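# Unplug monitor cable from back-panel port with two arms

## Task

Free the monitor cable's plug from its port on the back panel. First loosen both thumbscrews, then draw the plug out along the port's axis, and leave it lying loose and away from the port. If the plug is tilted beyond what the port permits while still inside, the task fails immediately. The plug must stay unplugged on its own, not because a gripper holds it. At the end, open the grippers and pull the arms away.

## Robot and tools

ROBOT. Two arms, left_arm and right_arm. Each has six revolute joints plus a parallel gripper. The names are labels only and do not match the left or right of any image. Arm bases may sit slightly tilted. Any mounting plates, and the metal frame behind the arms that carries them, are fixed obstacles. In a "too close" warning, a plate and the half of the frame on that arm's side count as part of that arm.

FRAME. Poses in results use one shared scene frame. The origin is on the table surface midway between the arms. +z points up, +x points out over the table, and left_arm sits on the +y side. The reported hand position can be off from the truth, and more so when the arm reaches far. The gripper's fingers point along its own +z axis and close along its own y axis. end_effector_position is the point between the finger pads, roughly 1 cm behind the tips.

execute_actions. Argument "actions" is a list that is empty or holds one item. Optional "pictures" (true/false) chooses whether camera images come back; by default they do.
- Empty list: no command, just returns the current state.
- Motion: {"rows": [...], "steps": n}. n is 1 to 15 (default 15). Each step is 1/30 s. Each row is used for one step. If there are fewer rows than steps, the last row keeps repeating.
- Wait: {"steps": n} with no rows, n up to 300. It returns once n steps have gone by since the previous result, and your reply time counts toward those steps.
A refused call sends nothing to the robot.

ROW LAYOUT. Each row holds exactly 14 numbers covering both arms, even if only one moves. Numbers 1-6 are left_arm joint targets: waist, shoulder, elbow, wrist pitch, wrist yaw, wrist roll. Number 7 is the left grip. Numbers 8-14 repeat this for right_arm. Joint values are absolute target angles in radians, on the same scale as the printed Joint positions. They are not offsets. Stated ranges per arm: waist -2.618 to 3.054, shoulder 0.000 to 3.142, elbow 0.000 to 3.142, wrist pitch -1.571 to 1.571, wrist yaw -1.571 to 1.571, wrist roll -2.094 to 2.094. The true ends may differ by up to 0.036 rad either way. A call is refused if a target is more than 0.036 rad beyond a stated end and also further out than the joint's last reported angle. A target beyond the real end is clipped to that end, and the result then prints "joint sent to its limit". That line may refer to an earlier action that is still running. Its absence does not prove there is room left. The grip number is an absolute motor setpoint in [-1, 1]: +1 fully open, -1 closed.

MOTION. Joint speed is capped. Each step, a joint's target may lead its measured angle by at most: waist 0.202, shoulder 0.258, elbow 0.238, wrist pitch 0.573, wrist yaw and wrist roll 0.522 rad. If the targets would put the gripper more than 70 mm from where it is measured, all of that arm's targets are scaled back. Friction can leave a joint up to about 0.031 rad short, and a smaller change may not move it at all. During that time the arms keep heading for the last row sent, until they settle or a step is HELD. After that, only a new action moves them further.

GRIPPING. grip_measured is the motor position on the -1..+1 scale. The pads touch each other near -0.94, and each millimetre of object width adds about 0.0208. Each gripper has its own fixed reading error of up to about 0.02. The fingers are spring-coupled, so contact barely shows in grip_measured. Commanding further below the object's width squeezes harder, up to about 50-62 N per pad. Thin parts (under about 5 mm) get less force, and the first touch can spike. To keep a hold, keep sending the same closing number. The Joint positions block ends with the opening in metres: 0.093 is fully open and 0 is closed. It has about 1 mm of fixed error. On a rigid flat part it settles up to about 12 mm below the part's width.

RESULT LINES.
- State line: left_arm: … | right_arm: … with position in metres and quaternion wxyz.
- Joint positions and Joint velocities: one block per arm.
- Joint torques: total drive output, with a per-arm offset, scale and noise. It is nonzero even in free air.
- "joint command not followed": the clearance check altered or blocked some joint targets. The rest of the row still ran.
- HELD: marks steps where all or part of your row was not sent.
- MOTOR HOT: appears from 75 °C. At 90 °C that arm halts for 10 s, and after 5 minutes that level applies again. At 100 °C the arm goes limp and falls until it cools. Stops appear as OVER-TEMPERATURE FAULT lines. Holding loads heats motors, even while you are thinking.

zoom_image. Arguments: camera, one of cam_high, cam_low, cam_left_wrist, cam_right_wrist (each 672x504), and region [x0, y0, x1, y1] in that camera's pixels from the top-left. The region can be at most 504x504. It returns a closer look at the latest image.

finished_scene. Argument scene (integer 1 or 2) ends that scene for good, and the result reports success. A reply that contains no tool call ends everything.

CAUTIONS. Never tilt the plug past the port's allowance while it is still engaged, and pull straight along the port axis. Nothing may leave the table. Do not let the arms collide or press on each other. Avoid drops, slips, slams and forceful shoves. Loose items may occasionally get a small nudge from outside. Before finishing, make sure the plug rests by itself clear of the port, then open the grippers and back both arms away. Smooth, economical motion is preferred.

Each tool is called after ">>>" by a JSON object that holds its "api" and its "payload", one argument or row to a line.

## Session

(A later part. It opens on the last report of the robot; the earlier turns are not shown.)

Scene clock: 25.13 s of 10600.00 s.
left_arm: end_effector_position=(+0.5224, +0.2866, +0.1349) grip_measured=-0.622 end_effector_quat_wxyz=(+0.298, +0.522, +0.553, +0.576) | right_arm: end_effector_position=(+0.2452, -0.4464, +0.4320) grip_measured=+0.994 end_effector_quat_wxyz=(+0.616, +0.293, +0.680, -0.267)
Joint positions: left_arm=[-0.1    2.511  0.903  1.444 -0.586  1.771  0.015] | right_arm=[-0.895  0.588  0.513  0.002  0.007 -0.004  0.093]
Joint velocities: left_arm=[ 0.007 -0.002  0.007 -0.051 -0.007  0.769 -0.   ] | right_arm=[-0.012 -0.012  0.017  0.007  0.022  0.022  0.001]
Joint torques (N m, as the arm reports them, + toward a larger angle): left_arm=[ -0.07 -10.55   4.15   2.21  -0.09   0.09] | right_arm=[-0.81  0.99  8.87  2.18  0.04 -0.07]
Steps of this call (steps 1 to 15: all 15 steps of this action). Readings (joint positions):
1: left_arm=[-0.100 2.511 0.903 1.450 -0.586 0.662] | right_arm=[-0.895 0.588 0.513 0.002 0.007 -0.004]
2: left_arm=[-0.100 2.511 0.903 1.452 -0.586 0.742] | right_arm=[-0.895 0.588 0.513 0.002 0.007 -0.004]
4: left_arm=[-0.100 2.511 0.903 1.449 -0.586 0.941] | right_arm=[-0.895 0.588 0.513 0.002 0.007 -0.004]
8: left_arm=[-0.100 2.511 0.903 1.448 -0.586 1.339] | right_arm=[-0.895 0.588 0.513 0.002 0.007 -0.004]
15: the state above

Works. Range 1.8→0.55.

>>> {"api": "execute_actions", "payload": {
  "actions": [
    {"rows":[[-0.1,2.51,0.91,1.44,-0.58,1.8,-0.95,-0.9,0.6,0.5,0,0,0,1],[-0.1,2.51,0.91,1.44,-0.58,0.3,-0.95,-0.9,0.6,0.5,0,0,0,1]]}
  ],
  "pictures": false
}}

>>> {"api": "execute_actions", "payload": {
  "actions": [
    {"rows":[[-0.1,2.51,0.91,1.44,-0.58,0.5,-0.62,-0.9,0.6,0.5,0,0,0,1],[-0.1,2.51,0.91,1.44,-0.58,2,-0.62,-0.9,0.6,0.5,0,0,0,1]]}
  ],
  "pictures": false
}}

>>> {"api": "execute_actions", "payload": {
  "actions": [
    {"rows":[[-0.1,2.51,0.91,1.44,-0.58,1.8,-0.95,-0.9,0.6,0.5,0,0,0,1],[-0.1,2.51,0.91,1.44,-0.58,0.3,-0.95,-0.9,0.6,0.5,0,0,0,1]]}
  ],
  "pictures": false
}}

>>> {"api": "execute_actions", "payload": {
  "actions": [
    {"rows":[[-0.1,2.51,0.91,1.44,-0.58,0.5,-0.62,-0.9,0.6,0.5,0,0,0,1],[-0.1,2.51,0.91,1.44,-0.58,2,-0.62,-0.9,0.6,0.5,0,0,0,1]]}
  ],
  "pictures": false
}}

>>> {"api": "execute_actions", "payload": {
  "actions": [
    {"rows":[[-0.1,2.51,0.91,1.44,-0.58,1.8,-0.95,-0.9,0.6,0.5,0,0,0,1],[-0.1,2.51,0.91,1.44,-0.58,0.3,-0.95,-0.9,0.6,0.5,0,0,0,1]]}
  ],
  "pictures": false
}}

>>> {"api": "execute_actions", "payload": {
  "actions": [
    {"rows":[[-0.1,2.51,0.91,1.44,-0.58,0.5,-0.62,-0.9,0.6,0.5,0,0,0,1],[-0.1,2.51,0.91,1.44,-0.58,2,-0.62,-0.9,0.6,0.5,0,0,0,1]]}
  ],
  "pictures": false
}}

>>> {"api": "execute_actions", "payload": {
  "actions": [
    {"rows":[[-0.1,2.51,0.91,1.44,-0.58,1.8,-0.95,-0.9,0.6,0.5,0,0,0,1],[-0.1,2.51,0.91,1.44,-0.58,0.3,-0.95,-0.9,0.6,0.5,0,0,0,1]]}
  ],
  "pictures": false
}}

>>> {"api": "execute_actions", "payload": {
  "actions": [
    {"rows":[[-0.1,2.51,0.91,1.44,-0.58,0.5,-0.62,-0.9,0.6,0.5,0,0,0,1],[-0.1,2.51,0.91,1.44,-0.58,2,-0.62,-0.9,0.6,0.5,0,0,0,1]]}
  ],
  "pictures": false
}}

>>> {"api": "execute_actions", "payload": {
  "actions": [
    {"rows":[[-0.1,2.51,0.91,1.44,-0.58,1.8,-0.95,-0.9,0.6,0.5,0,0,0,1],[-0.1,2.51,0.91,1.44,-0.58,0.3,-0.95,-0.9,0.6,0.5,0,0,0,1]]}
  ],
  "pictures": false
}}

>>> {"api": "execute_actions", "payload": {
  "actions": [
    {"rows":[[-0.1,2.51,0.91,1.44,-0.58,0.5,-0.62,-0.9,0.6,0.5,0,0,0,1],[-0.1,2.51,0.91,1.44,-0.58,2,-0.62,-0.9,0.6,0.5,0,0,0,1]]}
  ],
  "pictures": false
}}

>>> {"api": "execute_actions", "payload": {
  "actions": [
    {"rows":[[-0.1,2.51,0.91,1.44,-0.58,1.8,-0.95,-0.9,0.6,0.5,0,0,0,1],[-0.1,2.51,0.91,1.44,-0.58,0.3,-0.95,-0.9,0.6,0.5,0,0,0,1]]}
  ],
  "pictures": false
}}

>>> {"api": "execute_actions", "payload": {
  "actions": [
    {"rows":[[-0.1,2.51,0.91,1.44,-0.58,0.5,-0.62,-0.9,0.6,0.5,0,0,0,1],[-0.1,2.51,0.91,1.44,-0.58,2,-0.62,-0.9,0.6,0.5,0,0,0,1]]}
  ],
  "pictures": false
}}

>>> {"api": "execute_actions", "payload": {
  "actions": [
    {"rows":[[-0.1,2.51,0.91,1.44,-0.58,1.8,-0.95,-0.9,0.6,0.5,0,0,0,1],[-0.1,2.51,0.91,1.44,-0.58,0.3,-0.95,-0.9,0.6,0.5,0,0,0,1]]}
  ],
  "pictures": false
}}

>>> {"api": "execute_actions", "payload": {
  "actions": [
    {"rows":[[-0.1,2.51,0.91,1.44,-0.58,0.5,-0.62,-0.9,0.6,0.5,0,0,0,1],[-0.1,2.51,0.91,1.44,-0.58,2,-0.62,-0.9,0.6,0.5,0,0,0,1]]}
  ],
  "pictures": false
}}

>>> {"api": "execute_actions", "payload": {
  "actions": [
    {"rows":[[-0.1,2.51,0.91,1.44,-0.58,1.8,-0.95,-0.9,0.6,0.5,0,0,0,1],[-0.1,2.51,0.91,1.44,-0.58,0.3,-0.95,-0.9,0.6,0.5,0,0,0,1]]}
  ],
  "pictures": false
}}

>>> {"api": "execute_actions", "payload": {
  "actions": [
    {"rows":[[-0.1,2.51,0.91,1.44,-0.58,0.5,-0.62,-0.9,0.6,0.5,0,0,0,1],[-0.1,2.51,0.91,1.44,-0.58,2,-0.62,-0.9,0.6,0.5,0,0,0,1]]}
  ],
  "pictures": false
}}

>>> {"api": "execute_actions", "payload": {
  "actions": [
    {"rows":[[-0.1,2.51,0.91,1.44,-0.58,1.8,-0.95,-0.9,0.6,0.5,0,0,0,1],[-0.1,2.51,0.91,1.44,-0.58,0.3,-0.95,-0.9,0.6,0.5,0,0,0,1]]}
  ],
  "pictures": false
}}

>>> {"api": "execute_actions", "payload": {
  "actions": [
    {"rows":[[-0.1,2.51,0.91,1.44,-0.58,0.5,-0.62,-0.9,0.6,0.5,0,0,0,1],[-0.1,2.51,0.91,1.44,-0.58,2,-0.62,-0.9,0.6,0.5,0,0,0,1]]}
  ],
  "pictures": false
}}

>>> {"api": "execute_actions", "payload": {
  "actions": [
    {"rows":[[-0.1,2.51,0.91,1.44,-0.58,1.8,-0.95,-0.9,0.6,0.5,0,0,0,1],[-0.1,2.51,0.91,1.44,-0.58,0.3,-0.95,-0.9,0.6,0.5,0,0,0,1]]}
  ],
  "pictures": false
}}

>>> {"api": "execute_actions", "payload": {
  "actions": [
    {"rows":[[-0.1,2.51,0.91,1.44,-0.58,0.5,-0.62,-0.9,0.6,0.5,0,0,0,1],[-0.1,2.51,0.91,1.44,-0.58,1.8,-0.62,-0.9,0.6,0.5,0,0,0,1]]}
  ]
}}

>>> {"api": "zoom_image", "payload": {
  "camera": "cam_left_wrist",
  "region": [230,240,450,500]
}}

Scene clock: 46.07 s of 10600.00 s.
left_arm: end_effector_position=(+0.5223, +0.2874, +0.1361) grip_measured=-0.935 end_effector_quat_wxyz=(+0.572, +0.118, +0.750, +0.310) | right_arm: end_effector_position=(+0.2452, -0.4464, +0.4320) grip_measured=+0.994 end_effector_quat_wxyz=(+0.616, +0.293, +0.680, -0.267)
Joint positions: left_arm=[-0.1    2.511  0.903  1.45  -0.591  0.576  0.   ] | right_arm=[-0.895  0.588  0.513  0.002  0.007 -0.004  0.093]
Joint velocities: left_arm=[ 0.012  0.012  0.022 -0.007 -0.095 -1.516 -0.   ] | right_arm=[-0.007 -0.012 -0.002 -0.022 -0.051 -0.051  0.001]
Joint torques (N m, as the arm reports them, + toward a larger angle): left_arm=[ -0.04 -10.5    4.3    2.08   0.12  -0.75] | right_arm=[-1.    1.05  9.08  2.13  0.08  0.04]
Steps of this call (steps 1 to 30: the robot went on to your last target; steps 31 to 90: nothing new was sent; then 17.43 s passed at rest; steps 91 to 105: all 15 steps of this action). Readings (joint positions):
91: left_arm=[-0.100 2.511 0.903 1.429 -0.580 1.872] | right_arm=[-0.895 0.588 0.513 0.002 0.007 -0.004]
92: left_arm=[-0.100 2.511 0.903 1.430 -0.579 1.786] | right_arm=[-0.895 0.588 0.513 0.002 0.007 -0.004]
94: left_arm=[-0.100 2.511 0.903 1.432 -0.578 1.586] | right_arm=[-0.895 0.588 0.513 0.002 0.007 -0.004]
98: left_arm=[-0.100 2.511 0.903 1.439 -0.578 1.192] | right_arm=[-0.895 0.588 0.513 0.002 0.007 -0.004]
105: the state above

Scene clock: 46.57 s of 10600.00 s.
left_arm: end_effector_position=(+0.5226, +0.2848, +0.1348) grip_measured=-0.622 end_effector_quat_wxyz=(+0.291, +0.533, +0.543, +0.580) | right_arm: end_effector_position=(+0.2452, -0.4464, +0.4320) grip_measured=+0.994 end_effector_quat_wxyz=(+0.616, +0.293, +0.680, -0.267)
Joint positions: left_arm=[-0.102  2.511  0.903  1.444 -0.581  1.803  0.015] | right_arm=[-0.895  0.588  0.513  0.002  0.007 -0.004  0.093]
Joint velocities: left_arm=[-0.012  0.007 -0.012 -0.022  0.022  1.282 -0.   ] | right_arm=[ 0.007  0.022  0.012 -0.051 -0.066 -0.022 -0.   ]
Joint torques (N m, as the arm reports them, + toward a larger angle): left_arm=[  0.06 -10.48   4.27   2.24  -0.11   0.08] | right_arm=[-0.84  1.06  8.86  2.11  0.05 -0.02]
Steps of this call (steps 1 to 15: all 15 steps of this action). Readings (joint positions):
1: left_arm=[-0.101 2.511 0.903 1.454 -0.589 0.562] | right_arm=[-0.895 0.588 0.513 0.002 0.007 -0.004]
2: left_arm=[-0.102 2.511 0.903 1.458 -0.587 0.642] | right_arm=[-0.895 0.588 0.513 0.002 0.007 -0.004]
4: left_arm=[-0.102 2.511 0.903 1.453 -0.586 0.841] | right_arm=[-0.895 0.588 0.513 0.002 0.007 -0.004]
8: left_arm=[-0.102 2.511 0.903 1.452 -0.585 1.239] | right_arm=[-0.895 0.588 0.513 0.002 0.007 -0.004]
15: the state above

Scene clock: 47.07 s of 10600.00 s.
left_arm: end_effector_position=(+0.5220, +0.2873, +0.1362) grip_measured=-0.935 end_effector_quat_wxyz=(+0.577, +0.105, +0.751, +0.302) | right_arm: end_effector_position=(+0.2452, -0.4464, +0.4320) grip_measured=+0.994 end_effector_quat_wxyz=(+0.616, +0.293, +0.680, -0.267)
Joint positions: left_arm=[-0.102  2.513  0.903  1.454 -0.595  0.546  0.   ] | right_arm=[-0.895  0.588  0.513  0.002  0.007 -0.004  0.093]
Joint velocities: left_arm=[ 0.002  0.002 -0.002  0.066 -0.066 -1.238  0.001] | right_arm=[-0.007  0.012 -0.002 -0.037 -0.007  0.066 -0.001]
Joint torques (N m, as the arm reports them, + toward a larger angle): left_arm=[  0.18 -10.62   4.13   2.03   0.17  -0.69] | right_arm=[-0.64  1.02  9.04  2.13  0.07 -0.02]
Steps of this call (steps 1 to 15: all 15 steps of this action). Readings (joint positions):
1: left_arm=[-0.102 2.511 0.903 1.440 -0.581 1.809] | right_arm=[-0.895 0.588 0.513 0.002 0.007 -0.004]
2: left_arm=[-0.102 2.513 0.903 1.434 -0.580 1.727] | right_arm=[-0.895 0.588 0.513 0.002 0.007 -0.004]
4: left_arm=[-0.102 2.513 0.903 1.437 -0.580 1.527] | right_arm=[-0.895 0.588 0.513 0.002 0.007 -0.004]
8: left_arm=[-0.102 2.513 0.903 1.444 -0.581 1.133] | right_arm=[-0.895 0.588 0.513 0.002 0.007 -0.004]
15: the state above

Scene clock: 47.57 s of 10600.00 s.
left_arm: end_effector_position=(+0.5225, +0.2842, +0.1348) grip_measured=-0.622 end_effector_quat_wxyz=(+0.294, +0.530, +0.546, +0.578) | right_arm: end_effector_position=(+0.2452, -0.4464, +0.4320) grip_measured=+0.994 end_effector_quat_wxyz=(+0.616, +0.293, +0.680, -0.267)
Joint positions: left_arm=[-0.104  2.512  0.903  1.445 -0.582  1.794  0.015] | right_arm=[-0.895  0.588  0.513  0.002  0.007 -0.004  0.093]
Joint velocities: left_arm=[ 0.012  0.007  0.017 -0.095 -0.051  1.253  0.001] | right_arm=[ 0.002  0.007 -0.002 -0.037 -0.022 -0.022  0.001]
Joint torques (N m, as the arm reports them, + toward a larger angle): left_arm=[  0.31 -10.63   4.2    2.19  -0.04   0.08] | right_arm=[-0.74  1.11  8.86  2.16  0.09 -0.02]
Steps of this call (steps 1 to 15: all 15 steps of this action). Readings (joint positions):
1: left_arm=[-0.102 2.513 0.903 1.459 -0.593 0.537] | right_arm=[-0.895 0.588 0.513 0.002 0.007 -0.004]
2: left_arm=[-0.104 2.512 0.903 1.462 -0.590 0.618] | right_arm=[-0.895 0.588 0.513 0.002 0.007 -0.004]
4: left_arm=[-0.104 2.512 0.903 1.458 -0.588 0.818] | right_arm=[-0.895 0.588 0.513 0.002 0.007 -0.004]
8: left_arm=[-0.104 2.512 0.903 1.454 -0.587 1.215] | right_arm=[-0.895 0.588 0.513 0.002 0.007 -0.004]
15: the state above

Scene clock: 48.07 s of 10600.00 s.
left_arm: end_effector_position=(+0.5219, +0.2869, +0.1366) grip_measured=-0.935 end_effector_quat_wxyz=(+0.580, +0.101, +0.751, +0.300) | right_arm: end_effector_position=(+0.2452, -0.4464, +0.4320) grip_measured=+0.994 end_effector_quat_wxyz=(+0.616, +0.293, +0.680, -0.267)
Joint positions: left_arm=[-0.103  2.514  0.903  1.458 -0.596  0.537  0.   ] | right_arm=[-0.895  0.588  0.513  0.002  0.007 -0.004  0.093]
Joint velocities: left_arm=[-0.017 -0.002  0.007  0.037 -0.11  -1.37  -0.   ] | right_arm=[ 0.007  0.007  0.002 -0.051 -0.11  -0.037  0.001]
Joint torques (N m, as the arm reports them, + toward a larger angle): left_arm=[  0.41 -10.8    4.25   1.95   0.23  -0.58] | right_arm=[-0.83  1.11  9.07  2.2  -0.02  0.  ]
Steps of this call (steps 1 to 15: all 15 steps of this action). Readings (joint positions):
1: left_arm=[-0.104 2.512 0.903 1.441 -0.583 1.802] | right_arm=[-0.895 0.588 0.513 0.002 0.007 -0.004]
2: left_arm=[-0.103 2.514 0.903 1.434 -0.581 1.720] | right_arm=[-0.895 0.588 0.513 0.002 0.007 -0.004]
4: left_arm=[-0.103 2.514 0.903 1.439 -0.581 1.520] | right_arm=[-0.895 0.588 0.513 0.002 0.007 -0.004]
8: left_arm=[-0.103 2.514 0.903 1.447 -0.582 1.125] | right_arm=[-0.895 0.588 0.513 0.002 0.007 -0.004]
15: the state above

Scene clock: 48.57 s of 10600.00 s.
left_arm: end_effector_position=(+0.5223, +0.2842, +0.1346) grip_measured=-0.622 end_effector_quat_wxyz=(+0.296, +0.529, +0.547, +0.578) | right_arm: end_effector_position=(+0.2452, -0.4464, +0.4320) grip_measured=+0.994 end_effector_quat_wxyz=(+0.616, +0.293, +0.680, -0.267)
Joint positions: left_arm=[-0.104  2.513  0.903  1.447 -0.583  1.79   0.015] | right_arm=[-0.895  0.588  0.513  0.002  0.007 -0.004  0.093]
Joint velocities: left_arm=[ 0.007  0.007  0.002 -0.051  0.037  1.297  0.   ] | right_arm=[-0.012 -0.002 -0.007 -0.007  0.007 -0.022  0.   ]
Joint torques (N m, as the arm reports them, + toward a larger angle): left_arm=[  0.33 -10.71   4.29   2.17  -0.05   0.07] | right_arm=[-1.06  0.96  9.28  2.09  0.06 -0.03]
Steps of this call (steps 1 to 15: all 15 steps of this action). Readings (joint positions):
1: left_arm=[-0.103 2.514 0.903 1.461 -0.595 0.528] | right_arm=[-0.895 0.588 0.513 0.002 0.007 -0.004]
2: left_arm=[-0.104 2.513 0.903 1.463 -0.591 0.609] | right_arm=[-0.895 0.588 0.513 0.002 0.007 -0.004]
4: left_arm=[-0.104 2.513 0.903 1.458 -0.589 0.808] | right_arm=[-0.895 0.588 0.513 0.002 0.007 -0.004]
8: left_arm=[-0.104 2.513 0.903 1.454 -0.588 1.206] | right_arm=[-0.895 0.588 0.513 0.002 0.007 -0.004]
15: the state above

Scene clock: 49.07 s of 10600.00 s.
left_arm: end_effector_position=(+0.5217, +0.2870, +0.1366) grip_measured=-0.935 end_effector_quat_wxyz=(+0.580, +0.100, +0.751, +0.300) | right_arm: end_effector_position=(+0.2452, -0.4464, +0.4320) grip_measured=+0.994 end_effector_quat_wxyz=(+0.616, +0.293, +0.680, -0.267)
Joint positions: left_arm=[-0.103  2.514  0.903  1.459 -0.598  0.536  0.   ] | right_arm=[-0.895  0.588  0.513  0.002  0.007 -0.004  0.093]
Joint velocities: left_arm=[ 0.007 -0.002 -0.002 -0.022 -0.066 -1.194  0.001] | right_arm=[-0.032 -0.002  0.012  0.037 -0.081  0.022 -0.001]
Joint torques (N m, as the arm reports them, + toward a larger angle): left_arm=[  0.41 -10.83   4.17   1.91   0.21  -0.46] | right_arm=[-0.8   1.09  8.86  2.1   0.06 -0.03]
Steps of this call (steps 1 to 15: all 15 steps of this action). Readings (joint positions):
1: left_arm=[-0.104 2.513 0.903 1.443 -0.583 1.799] | right_arm=[-0.895 0.588 0.513 0.002 0.007 -0.004]
2: left_arm=[-0.103 2.514 0.903 1.436 -0.582 1.717] | right_arm=[-0.895 0.588 0.513 0.002 0.007 -0.004]
4: left_arm=[-0.103 2.514 0.903 1.440 -0.582 1.517] | right_arm=[-0.895 0.588 0.513 0.002 0.007 -0.004]
8: left_arm=[-0.103 2.514 0.903 1.448 -0.583 1.122] | right_arm=[-0.895 0.588 0.513 0.002 0.007 -0.004]
15: the state above

Scene clock: 49.57 s of 10600.00 s.
left_arm: end_effector_position=(+0.5221, +0.2842, +0.1339) grip_measured=-0.622 end_effector_quat_wxyz=(+0.295, +0.529, +0.547, +0.578) | right_arm: end_effector_position=(+0.2452, -0.4464, +0.4320) grip_measured=+0.994 end_effector_quat_wxyz=(+0.616, +0.293, +0.680, -0.267)
Joint positions: left_arm=[-0.104  2.514  0.903  1.447 -0.583  1.789  0.015] | right_arm=[-0.895  0.588  0.513  0.002  0.007 -0.004  0.093]
Joint velocities: left_arm=[-0.017 -0.007 -0.012 -0.066 -0.066  1.311 -0.001] | right_arm=[ 0.022  0.007  0.002  0.037 -0.037 -0.022 -0.001]
Joint torques (N m, as the arm reports them, + toward a larger angle): left_arm=[  0.29 -10.8    4.23   2.19  -0.1    0.07] | right_arm=[-0.81  1.09  9.03  2.13  0.04  0.02]
Steps of this call (steps 1 to 15: all 15 steps of this action). Readings (joint positions):
1: left_arm=[-0.103 2.514 0.903 1.462 -0.598 0.526] | right_arm=[-0.895 0.588 0.513 0.002 0.007 -0.004]
2: left_arm=[-0.105 2.514 0.903 1.464 -0.592 0.607] | right_arm=[-0.895 0.588 0.513 0.002 0.007 -0.004]
4: left_arm=[-0.104 2.514 0.903 1.457 -0.590 0.807] | right_arm=[-0.895 0.588 0.513 0.002 0.007 -0.004]
8: left_arm=[-0.104 2.514 0.903 1.454 -0.588 1.204] | right_arm=[-0.895 0.588 0.513 0.002 0.007 -0.004]
15: the state above

Scene clock: 50.07 s of 10600.00 s.
left_arm: end_effector_position=(+0.5217, +0.2868, +0.1368) grip_measured=-0.935 end_effector_quat_wxyz=(+0.581, +0.100, +0.750, +0.300) | right_arm: end_effector_position=(+0.2452, -0.4464, +0.4320) grip_measured=+0.994 end_effector_quat_wxyz=(+0.616, +0.293, +0.680, -0.267)
Joint positions: left_arm=[-0.104  2.515  0.903  1.461 -0.598  0.535  0.   ] | right_arm=[-0.895  0.588  0.513  0.002  0.007 -0.004  0.093]
Joint velocities: left_arm=[-0.017  0.002  0.002  0.007 -0.066 -1.385  0.   ] | right_arm=[-0.007  0.022  0.002 -0.051 -0.066  0.022  0.   ]
Joint torques (N m, as the arm reports them, + toward a larger angle): left_arm=[  0.23 -10.78   4.1    1.88   0.24  -0.48] | right_arm=[-0.73  1.18  9.11  2.15  0.08  0.06]
Steps of this call (steps 1 to 15: all 15 steps of this action). Readings (joint positions):
1: left_arm=[-0.104 2.514 0.903 1.445 -0.583 1.798] | right_arm=[-0.895 0.588 0.513 0.002 0.007 -0.004]
2: left_arm=[-0.104 2.515 0.903 1.438 -0.581 1.716] | right_arm=[-0.895 0.588 0.513 0.002 0.007 -0.004]
4: left_arm=[-0.104 2.515 0.903 1.441 -0.582 1.516] | right_arm=[-0.895 0.588 0.513 0.002 0.007 -0.004]
8: left_arm=[-0.104 2.515 0.903 1.450 -0.583 1.122] | right_arm=[-0.895 0.588 0.513 0.002 0.007 -0.004]
15: the state above

Scene clock: 50.57 s of 10600.00 s.
left_arm: end_effector_position=(+0.5222, +0.2846, +0.1341) grip_measured=-0.622 end_effector_quat_wxyz=(+0.295, +0.529, +0.547, +0.578) | right_arm: end_effector_position=(+0.2452, -0.4464, +0.4320) grip_measured=+0.994 end_effector_quat_wxyz=(+0.616, +0.293, +0.680, -0.267)
Joint positions: left_arm=[-0.103  2.514  0.903  1.447 -0.583  1.788  0.015] | right_arm=[-0.895  0.588  0.513  0.002  0.007 -0.004  0.093]
Joint velocities: left_arm=[-0.017  0.007 -0.017 -0.066 -0.022  1.326  0.   ] | right_arm=[-0.012  0.027 -0.022  0.081  0.022 -0.007 -0.   ]
Joint torques (N m, as the arm reports them, + toward a larger angle): left_arm=[  0.26 -10.77   4.2    2.15  -0.03   0.09] | right_arm=[-1.07  1.03  9.14  2.12  0.01 -0.01]
Steps of this call (steps 1 to 15: all 15 steps of this action). Readings (joint positions):
1: left_arm=[-0.104 2.515 0.903 1.463 -0.598 0.525] | right_arm=[-0.895 0.588 0.513 0.002 0.007 -0.004]
2: left_arm=[-0.104 2.514 0.903 1.464 -0.592 0.607] | right_arm=[-0.895 0.588 0.513 0.002 0.007 -0.004]
4: left_arm=[-0.103 2.514 0.903 1.459 -0.590 0.806] | right_arm=[-0.895 0.588 0.513 0.002 0.007 -0.004]
8: left_arm=[-0.103 2.514 0.903 1.455 -0.588 1.204] | right_arm=[-0.895 0.588 0.513 0.002 0.007 -0.004]
15: the state above

Scene clock: 51.07 s of 10600.00 s.
left_arm: end_effector_position=(+0.5217, +0.2870, +0.1366) grip_measured=-0.935 end_effector_quat_wxyz=(+0.580, +0.100, +0.751, +0.300) | right_arm: end_effector_position=(+0.2452, -0.4464, +0.4320) grip_measured=+0.994 end_effector_quat_wxyz=(+0.616, +0.293, +0.680, -0.267)
Joint positions: left_arm=[-0.103  2.515  0.903  1.46  -0.598  0.537  0.   ] | right_arm=[-0.895  0.588  0.513  0.002  0.007 -0.004  0.093]
Joint velocities: left_arm=[-0.012 -0.007  0.007 -0.022 -0.037 -1.253  0.001] | right_arm=[ 0.002 -0.002 -0.007  0.007  0.007  0.007 -0.001]
Joint torques (N m, as the arm reports them, + toward a larger angle): left_arm=[  0.3  -10.8    4.16   1.9    0.24  -0.57] | right_arm=[-0.87  0.86  8.98  2.08  0.02 -0.04]
Steps of this call (steps 1 to 15: all 15 steps of this action). Readings (joint positions):
1: left_arm=[-0.103 2.514 0.903 1.445 -0.583 1.798] | right_arm=[-0.895 0.588 0.513 0.002 0.007 -0.004]
2: left_arm=[-0.103 2.515 0.903 1.438 -0.581 1.716] | right_arm=[-0.895 0.588 0.513 0.002 0.007 -0.004]
4: left_arm=[-0.103 2.515 0.903 1.440 -0.582 1.516] | right_arm=[-0.895 0.588 0.513 0.002 0.007 -0.004]
8: left_arm=[-0.103 2.515 0.903 1.448 -0.583 1.122] | right_arm=[-0.895 0.588 0.513 0.002 0.007 -0.004]
15: the state above

Scene clock: 51.57 s of 10600.00 s.
left_arm: end_effector_position=(+0.5222, +0.2844, +0.1343) grip_measured=-0.622 end_effector_quat_wxyz=(+0.295, +0.529, +0.547, +0.578) | right_arm: end_effector_position=(+0.2452, -0.4464, +0.4320) grip_measured=+0.994 end_effector_quat_wxyz=(+0.616, +0.293, +0.680, -0.267)
Joint positions: left_arm=[-0.104  2.514  0.903  1.447 -0.583  1.79   0.015] | right_arm=[-0.895  0.588  0.513  0.002  0.007 -0.004  0.093]
Joint velocities: left_arm=[-0.017 -0.007 -0.002 -0.081 -0.022  1.355 -0.001] | right_arm=[-0.002 -0.002  0.007  0.066  0.022  0.007 -0.001]
Joint torques (N m, as the arm reports them, + toward a larger angle): left_arm=[  0.15 -10.8    4.23   2.2   -0.06   0.04] | right_arm=[-0.94  1.21  9.    2.12  0.11 -0.01]
Steps of this call (steps 1 to 15: all 15 steps of this action). Readings (joint positions):
1: left_arm=[-0.103 2.515 0.903 1.462 -0.597 0.527] | right_arm=[-0.895 0.588 0.513 0.002 0.007 -0.004]
2: left_arm=[-0.104 2.514 0.903 1.464 -0.591 0.608] | right_arm=[-0.895 0.588 0.513 0.002 0.007 -0.004]
4: left_arm=[-0.104 2.514 0.903 1.459 -0.590 0.808] | right_arm=[-0.895 0.588 0.513 0.002 0.007 -0.004]
8: left_arm=[-0.104 2.514 0.903 1.455 -0.588 1.205] | right_arm=[-0.895 0.588 0.513 0.002 0.007 -0.004]
15: the state above

Scene clock: 52.07 s of 10600.00 s.
left_arm: end_effector_position=(+0.5218, +0.2870, +0.1368) grip_measured=-0.935 end_effector_quat_wxyz=(+0.580, +0.100, +0.751, +0.300) | right_arm: end_effector_position=(+0.2452, -0.4464, +0.4320) grip_measured=+0.994 end_effector_quat_wxyz=(+0.616, +0.293, +0.680, -0.267)
Joint positions: left_arm=[-0.103  2.514  0.903  1.46  -0.598  0.537  0.   ] | right_arm=[-0.895  0.588  0.513  0.002  0.007 -0.004  0.093]
Joint velocities: left_arm=[ 0.012 -0.012  0.007  0.022 -0.139 -1.267  0.   ] | right_arm=[-0.002  0.002 -0.002 -0.051 -0.037 -0.066 -0.001]
Joint torques (N m, as the arm reports them, + toward a larger angle): left_arm=[  0.27 -10.61   4.37   1.88   0.27  -0.56] | right_arm=[-1.03  1.31  8.93  2.16  0.07 -0.11]
Steps of this call (steps 1 to 15: all 15 steps of this action). Readings (joint positions):
1: left_arm=[-0.104 2.514 0.903 1.444 -0.583 1.799] | right_arm=[-0.895 0.588 0.513 0.002 0.007 -0.004]
2: left_arm=[-0.103 2.514 0.903 1.437 -0.581 1.717] | right_arm=[-0.895 0.588 0.513 0.002 0.007 -0.004]
4: left_arm=[-0.103 2.514 0.903 1.440 -0.582 1.517] | right_arm=[-0.895 0.588 0.513 0.002 0.007 -0.004]
8: left_arm=[-0.103 2.514 0.903 1.448 -0.583 1.122] | right_arm=[-0.895 0.588 0.513 0.002 0.007 -0.004]
15: the state above

Scene clock: 52.57 s of 10600.00 s.
left_arm: end_effector_position=(+0.5222, +0.2844, +0.1341) grip_measured=-0.622 end_effector_quat_wxyz=(+0.295, +0.529, +0.547, +0.578) | right_arm: end_effector_position=(+0.2452, -0.4464, +0.4320) grip_measured=+0.994 end_effector_quat_wxyz=(+0.616, +0.293, +0.680, -0.267)
Joint positions: left_arm=[-0.104  2.514  0.903  1.447 -0.583  1.79   0.015] | right_arm=[-0.895  0.588  0.513  0.002  0.007 -0.004  0.093]
Joint velocities: left_arm=[-0.017 -0.012 -0.002 -0.066  0.037  1.355  0.001] | right_arm=[ 0.007 -0.007  0.007  0.022 -0.007  0.007  0.001]
Joint torques (N m, as the arm reports them, + toward a larger angle): left_arm=[  0.13 -10.76   4.19   2.17  -0.04   0.09] | right_arm=[-0.86  1.3   8.85  2.09  0.01 -0.02]
Steps of this call (steps 1 to 15: all 15 steps of this action). Readings (joint positions):
1: left_arm=[-0.103 2.514 0.903 1.462 -0.597 0.527] | right_arm=[-0.895 0.588 0.513 0.002 0.007 -0.004]
2: left_arm=[-0.104 2.514 0.903 1.464 -0.592 0.608] | right_arm=[-0.895 0.588 0.513 0.002 0.007 -0.004]
4: left_arm=[-0.104 2.514 0.903 1.458 -0.590 0.808] | right_arm=[-0.895 0.588 0.513 0.002 0.007 -0.004]
8: left_arm=[-0.104 2.514 0.903 1.454 -0.588 1.205] | right_arm=[-0.895 0.588 0.513 0.002 0.007 -0.004]
15: the state above

Scene clock: 53.07 s of 10600.00 s.
left_arm: end_effector_position=(+0.5218, +0.2870, +0.1368) grip_measured=-0.935 end_effector_quat_wxyz=(+0.580, +0.100, +0.751, +0.300) | right_arm: end_effector_position=(+0.2452, -0.4464, +0.4320) grip_measured=+0.994 end_effector_quat_wxyz=(+0.616, +0.293, +0.680, -0.267)
Joint positions: left_arm=[-0.103  2.514  0.903  1.46  -0.598  0.537  0.   ] | right_arm=[-0.895  0.588  0.513  0.002  0.007 -0.004  0.093]
Joint velocities: left_arm=[ 0.002  0.002 -0.017  0.051 -0.095 -1.341 -0.001] | right_arm=[ 0.022 -0.002 -0.007 -0.007  0.007  0.007  0.   ]
Joint torques (N m, as the arm reports them, + toward a larger angle): left_arm=[  0.27 -10.81   4.18   1.92   0.24  -0.52] | right_arm=[-0.79  1.04  8.89  2.12  0.01  0.02]
Steps of this call (steps 1 to 15: all 15 steps of this action). Readings (joint positions):
1: left_arm=[-0.104 2.514 0.903 1.444 -0.583 1.799] | right_arm=[-0.895 0.588 0.513 0.002 0.007 -0.004]
2: left_arm=[-0.103 2.514 0.903 1.438 -0.581 1.716] | right_arm=[-0.895 0.588 0.513 0.002 0.007 -0.004]
4: left_arm=[-0.103 2.514 0.903 1.440 -0.582 1.517] | right_arm=[-0.895 0.588 0.513 0.002 0.007 -0.004]
8: left_arm=[-0.103 2.514 0.903 1.448 -0.583 1.122] | right_arm=[-0.895 0.588 0.513 0.002 0.007 -0.004]
15: the state above

Scene clock: 53.57 s of 10600.00 s.
left_arm: end_effector_position=(+0.5222, +0.2844, +0.1341) grip_measured=-0.622 end_effector_quat_wxyz=(+0.295, +0.529, +0.547, +0.578) | right_arm: end_effector_position=(+0.2452, -0.4464, +0.4320) grip_measured=+0.994 end_effector_quat_wxyz=(+0.616, +0.293, +0.680, -0.267)
Joint positions: left_arm=[-0.104  2.514  0.903  1.447 -0.583  1.79   0.015] | right_arm=[-0.895  0.588  0.513  0.002  0.007 -0.004  0.093]
Joint velocities: left_arm=[-0.002 -0.012  0.017 -0.022  0.095  1.326  0.   ] | right_arm=[-0.007  0.012  0.002  0.066  0.037  0.066 -0.001]
Joint torques (N m, as the arm reports them, + toward a larger angle): left_arm=[  0.38 -10.8    4.22   2.2   -0.03   0.07] | right_arm=[-0.89  1.33  9.03  2.12  0.02  0.04]
Steps of this call (steps 1 to 15: all 15 steps of this action). Readings (joint positions):
1: left_arm=[-0.103 2.514 0.903 1.462 -0.597 0.527] | right_arm=[-0.895 0.588 0.513 0.002 0.007 -0.004]
2: left_arm=[-0.104 2.514 0.903 1.464 -0.592 0.608] | right_arm=[-0.895 0.588 0.513 0.002 0.007 -0.004]
4: left_arm=[-0.104 2.514 0.903 1.459 -0.590 0.808] | right_arm=[-0.895 0.588 0.513 0.002 0.007 -0.004]
8: left_arm=[-0.104 2.514 0.903 1.454 -0.588 1.205] | right_arm=[-0.895 0.588 0.513 0.002 0.007 -0.004]
15: the state above

Scene clock: 54.07 s of 10600.00 s.
left_arm: end_effector_position=(+0.5219, +0.2870, +0.1367) grip_measured=-0.935 end_effector_quat_wxyz=(+0.580, +0.101, +0.751, +0.300) | right_arm: end_effector_position=(+0.2452, -0.4464, +0.4320) grip_measured=+0.994 end_effector_quat_wxyz=(+0.616, +0.293, +0.680, -0.267)
Joint positions: left_arm=[-0.103  2.514  0.903  1.46  -0.597  0.537  0.   ] | right_arm=[-0.895  0.588  0.513  0.002  0.007 -0.004  0.093]
Joint velocities: left_arm=[-0.002 -0.051 -0.007  0.051 -0.066 -1.297 -0.   ] | right_arm=[-0.022 -0.032  0.007 -0.022 -0.007 -0.022 -0.001]
Joint torques (N m, as the arm reports them, + toward a larger angle): left_arm=[  0.14 -10.64   4.23   1.93   0.28  -0.52] | right_arm=[-0.71  1.32  8.86  2.16  0.07 -0.03]
Steps of this call (steps 1 to 15: all 15 steps of this action). Readings (joint positions):
1: left_arm=[-0.104 2.514 0.903 1.444 -0.583 1.798] | right_arm=[-0.895 0.588 0.513 0.002 0.007 -0.004]
2: left_arm=[-0.103 2.514 0.903 1.438 -0.582 1.716] | right_arm=[-0.895 0.588 0.513 0.002 0.007 -0.004]
4: left_arm=[-0.103 2.514 0.903 1.440 -0.582 1.516] | right_arm=[-0.895 0.588 0.513 0.002 0.007 -0.004]
8: left_arm=[-0.103 2.514 0.903 1.448 -0.583 1.122] | right_arm=[-0.895 0.588 0.513 0.002 0.007 -0.004]
15: the state above

Scene clock: 54.57 s of 10600.00 s.
left_arm: end_effector_position=(+0.5223, +0.2848, +0.1344) grip_measured=-0.622 end_effector_quat_wxyz=(+0.295, +0.529, +0.547, +0.578) | right_arm: end_effector_position=(+0.2452, -0.4464, +0.4320) grip_measured=+0.994 end_effector_quat_wxyz=(+0.616, +0.293, +0.680, -0.267)
Joint positions: left_arm=[-0.103  2.513  0.903  1.447 -0.583  1.79   0.015] | right_arm=[-0.895  0.588  0.513  0.002  0.007 -0.004  0.093]
Joint velocities: left_arm=[ 0.002 -0.002 -0.007 -0.037 -0.007  1.341 -0.001] | right_arm=[-0.002  0.002 -0.012 -0.022 -0.037 -0.037 -0.   ]
Joint torques (N m, as the arm reports them, + toward a larger angle): left_arm=[ -0.05 -10.66   4.21   2.22  -0.07   0.09] | right_arm=[-0.94  0.94  8.86  2.04  0.04 -0.08]
Steps of this call (steps 1 to 15: all 15 steps of this action). Readings (joint positions):
1: left_arm=[-0.103 2.514 0.903 1.461 -0.596 0.527] | right_arm=[-0.895 0.588 0.513 0.002 0.007 -0.004]
2: left_arm=[-0.103 2.513 0.903 1.463 -0.591 0.609] | right_arm=[-0.895 0.588 0.513 0.002 0.007 -0.004]
4: left_arm=[-0.103 2.513 0.903 1.458 -0.590 0.808] | right_arm=[-0.895 0.588 0.513 0.002 0.007 -0.004]
8: left_arm=[-0.103 2.513 0.903 1.454 -0.588 1.205] | right_arm=[-0.895 0.588 0.513 0.002 0.007 -0.004]
15: the state above

Scene clock: 55.07 s of 10600.00 s.
left_arm: end_effector_position=(+0.5218, +0.2871, +0.1364) grip_measured=-0.935 end_effector_quat_wxyz=(+0.579, +0.101, +0.751, +0.301) | right_arm: end_effector_position=(+0.2452, -0.4464, +0.4320) grip_measured=+0.994 end_effector_quat_wxyz=(+0.616, +0.293, +0.680, -0.267)
Joint positions: left_arm=[-0.103  2.514  0.903  1.458 -0.598  0.538  0.   ] | right_arm=[-0.895  0.588  0.513  0.002  0.007 -0.004  0.093]
Joint velocities: left_arm=[ 0.002 -0.017 -0.012 -0.022 -0.125 -1.253  0.   ] | right_arm=[ 0.007 -0.007  0.017 -0.022  0.022 -0.081  0.001]
Joint torques (N m, as the arm reports them, + toward a larger angle): left_arm=[  0.09 -10.85   4.2    1.91   0.25  -0.54] | right_arm=[-0.66  1.08  8.87  2.17  0.07  0.  ]
Steps of this call (steps 1 to 15: all 15 steps of this action). Readings (joint positions):
1: left_arm=[-0.103 2.513 0.903 1.443 -0.583 1.798] | right_arm=[-0.895 0.588 0.513 0.002 0.007 -0.004]
2: left_arm=[-0.103 2.514 0.903 1.437 -0.582 1.716] | right_arm=[-0.895 0.588 0.513 0.002 0.007 -0.004]
4: left_arm=[-0.103 2.514 0.903 1.440 -0.582 1.516] | right_arm=[-0.895 0.588 0.513 0.002 0.007 -0.004]
8: left_arm=[-0.103 2.514 0.903 1.447 -0.583 1.122] | right_arm=[-0.895 0.588 0.513 0.002 0.007 -0.004]
15: the state above

Scene clock: 55.57 s of 10600.00 s.
left_arm: end_effector_position=(+0.5223, +0.2847, +0.1347) grip_measured=-0.622 end_effector_quat_wxyz=(+0.331, +0.493, +0.579, +0.559) | right_arm: end_effector_position=(+0.2452, -0.4464, +0.4320) grip_measured=+0.994 end_effector_quat_wxyz=(+0.616, +0.293, +0.680, -0.267)
Joint positions: left_arm=[-0.103  2.513  0.903  1.448 -0.583  1.663  0.015] | right_arm=[-0.895  0.588  0.513  0.002  0.007 -0.004  0.093]
Joint velocities: left_arm=[-0.012 -0.007 -0.007 -0.022 -0.022  0.886  0.   ] | right_arm=[-0.007  0.017 -0.002 -0.051 -0.022 -0.037  0.   ]
Joint torques (N m, as the arm reports them, + toward a larger angle): left_arm=[  0.16 -10.74   4.25   2.16  -0.06   0.08] | right_arm=[-0.89  1.18  9.02  2.15  0.1  -0.04]
Steps of this call (steps 1 to 15: all 15 steps of this action). Readings (joint positions):
1: left_arm=[-0.103 2.514 0.903 1.461 -0.596 0.529] | right_arm=[-0.895 0.588 0.513 0.002 0.007 -0.004]
2: left_arm=[-0.103 2.513 0.903 1.463 -0.591 0.610] | right_arm=[-0.895 0.588 0.513 0.002 0.007 -0.004]
4: left_arm=[-0.103 2.513 0.903 1.458 -0.589 0.810] | right_arm=[-0.895 0.588 0.513 0.002 0.007 -0.004]
8: left_arm=[-0.103 2.513 0.903 1.454 -0.588 1.207] | right_arm=[-0.895 0.588 0.513 0.002 0.007 -0.004]
15: the state above

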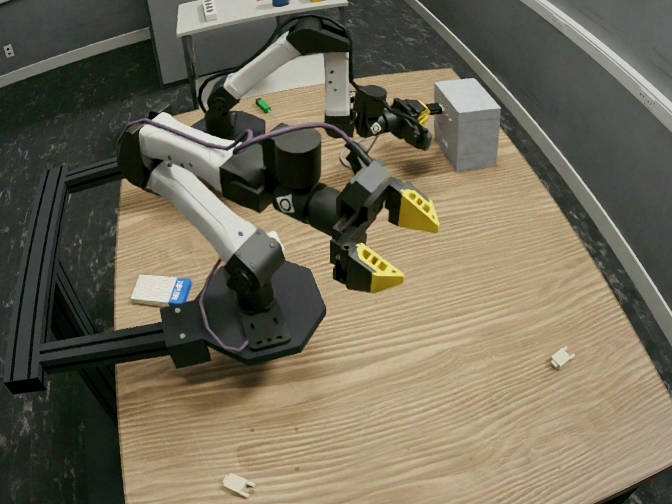

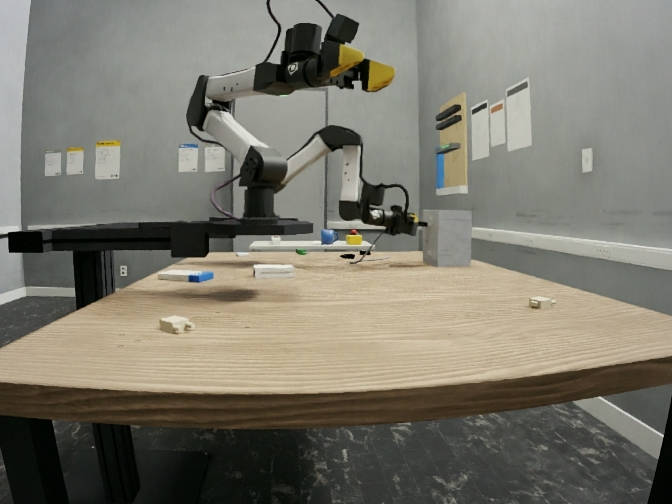

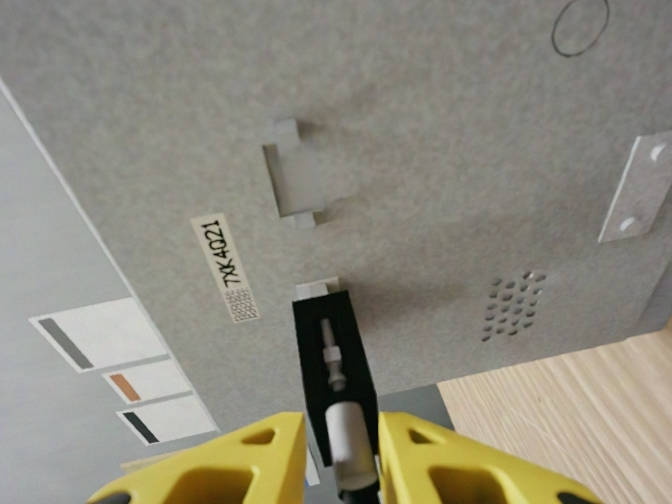

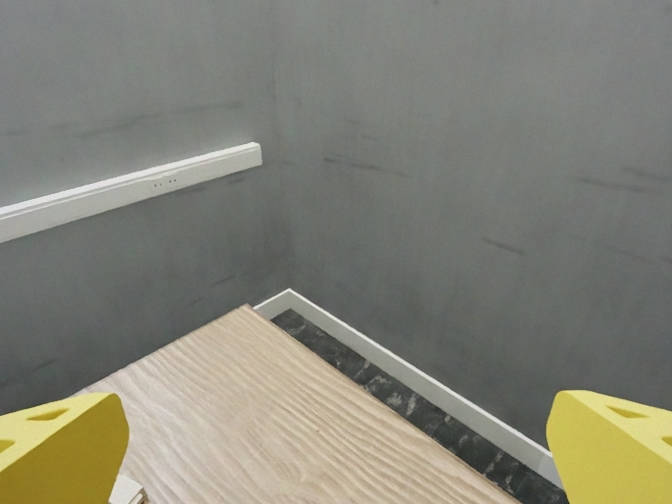

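Region (230, 240, 450, 500) of cam_left_wrist's 672x504 image, scaled by 1.938, with more detail than that image has; it fills the left 426 columns of this view, and the rest is white.

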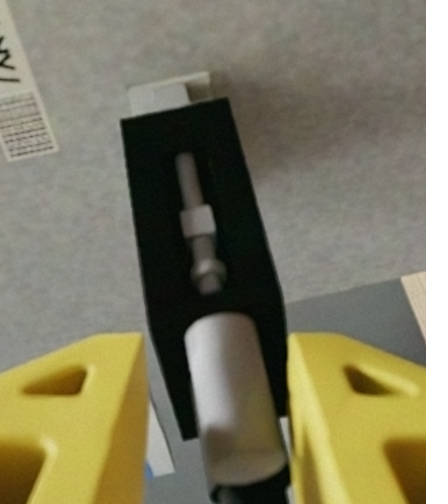

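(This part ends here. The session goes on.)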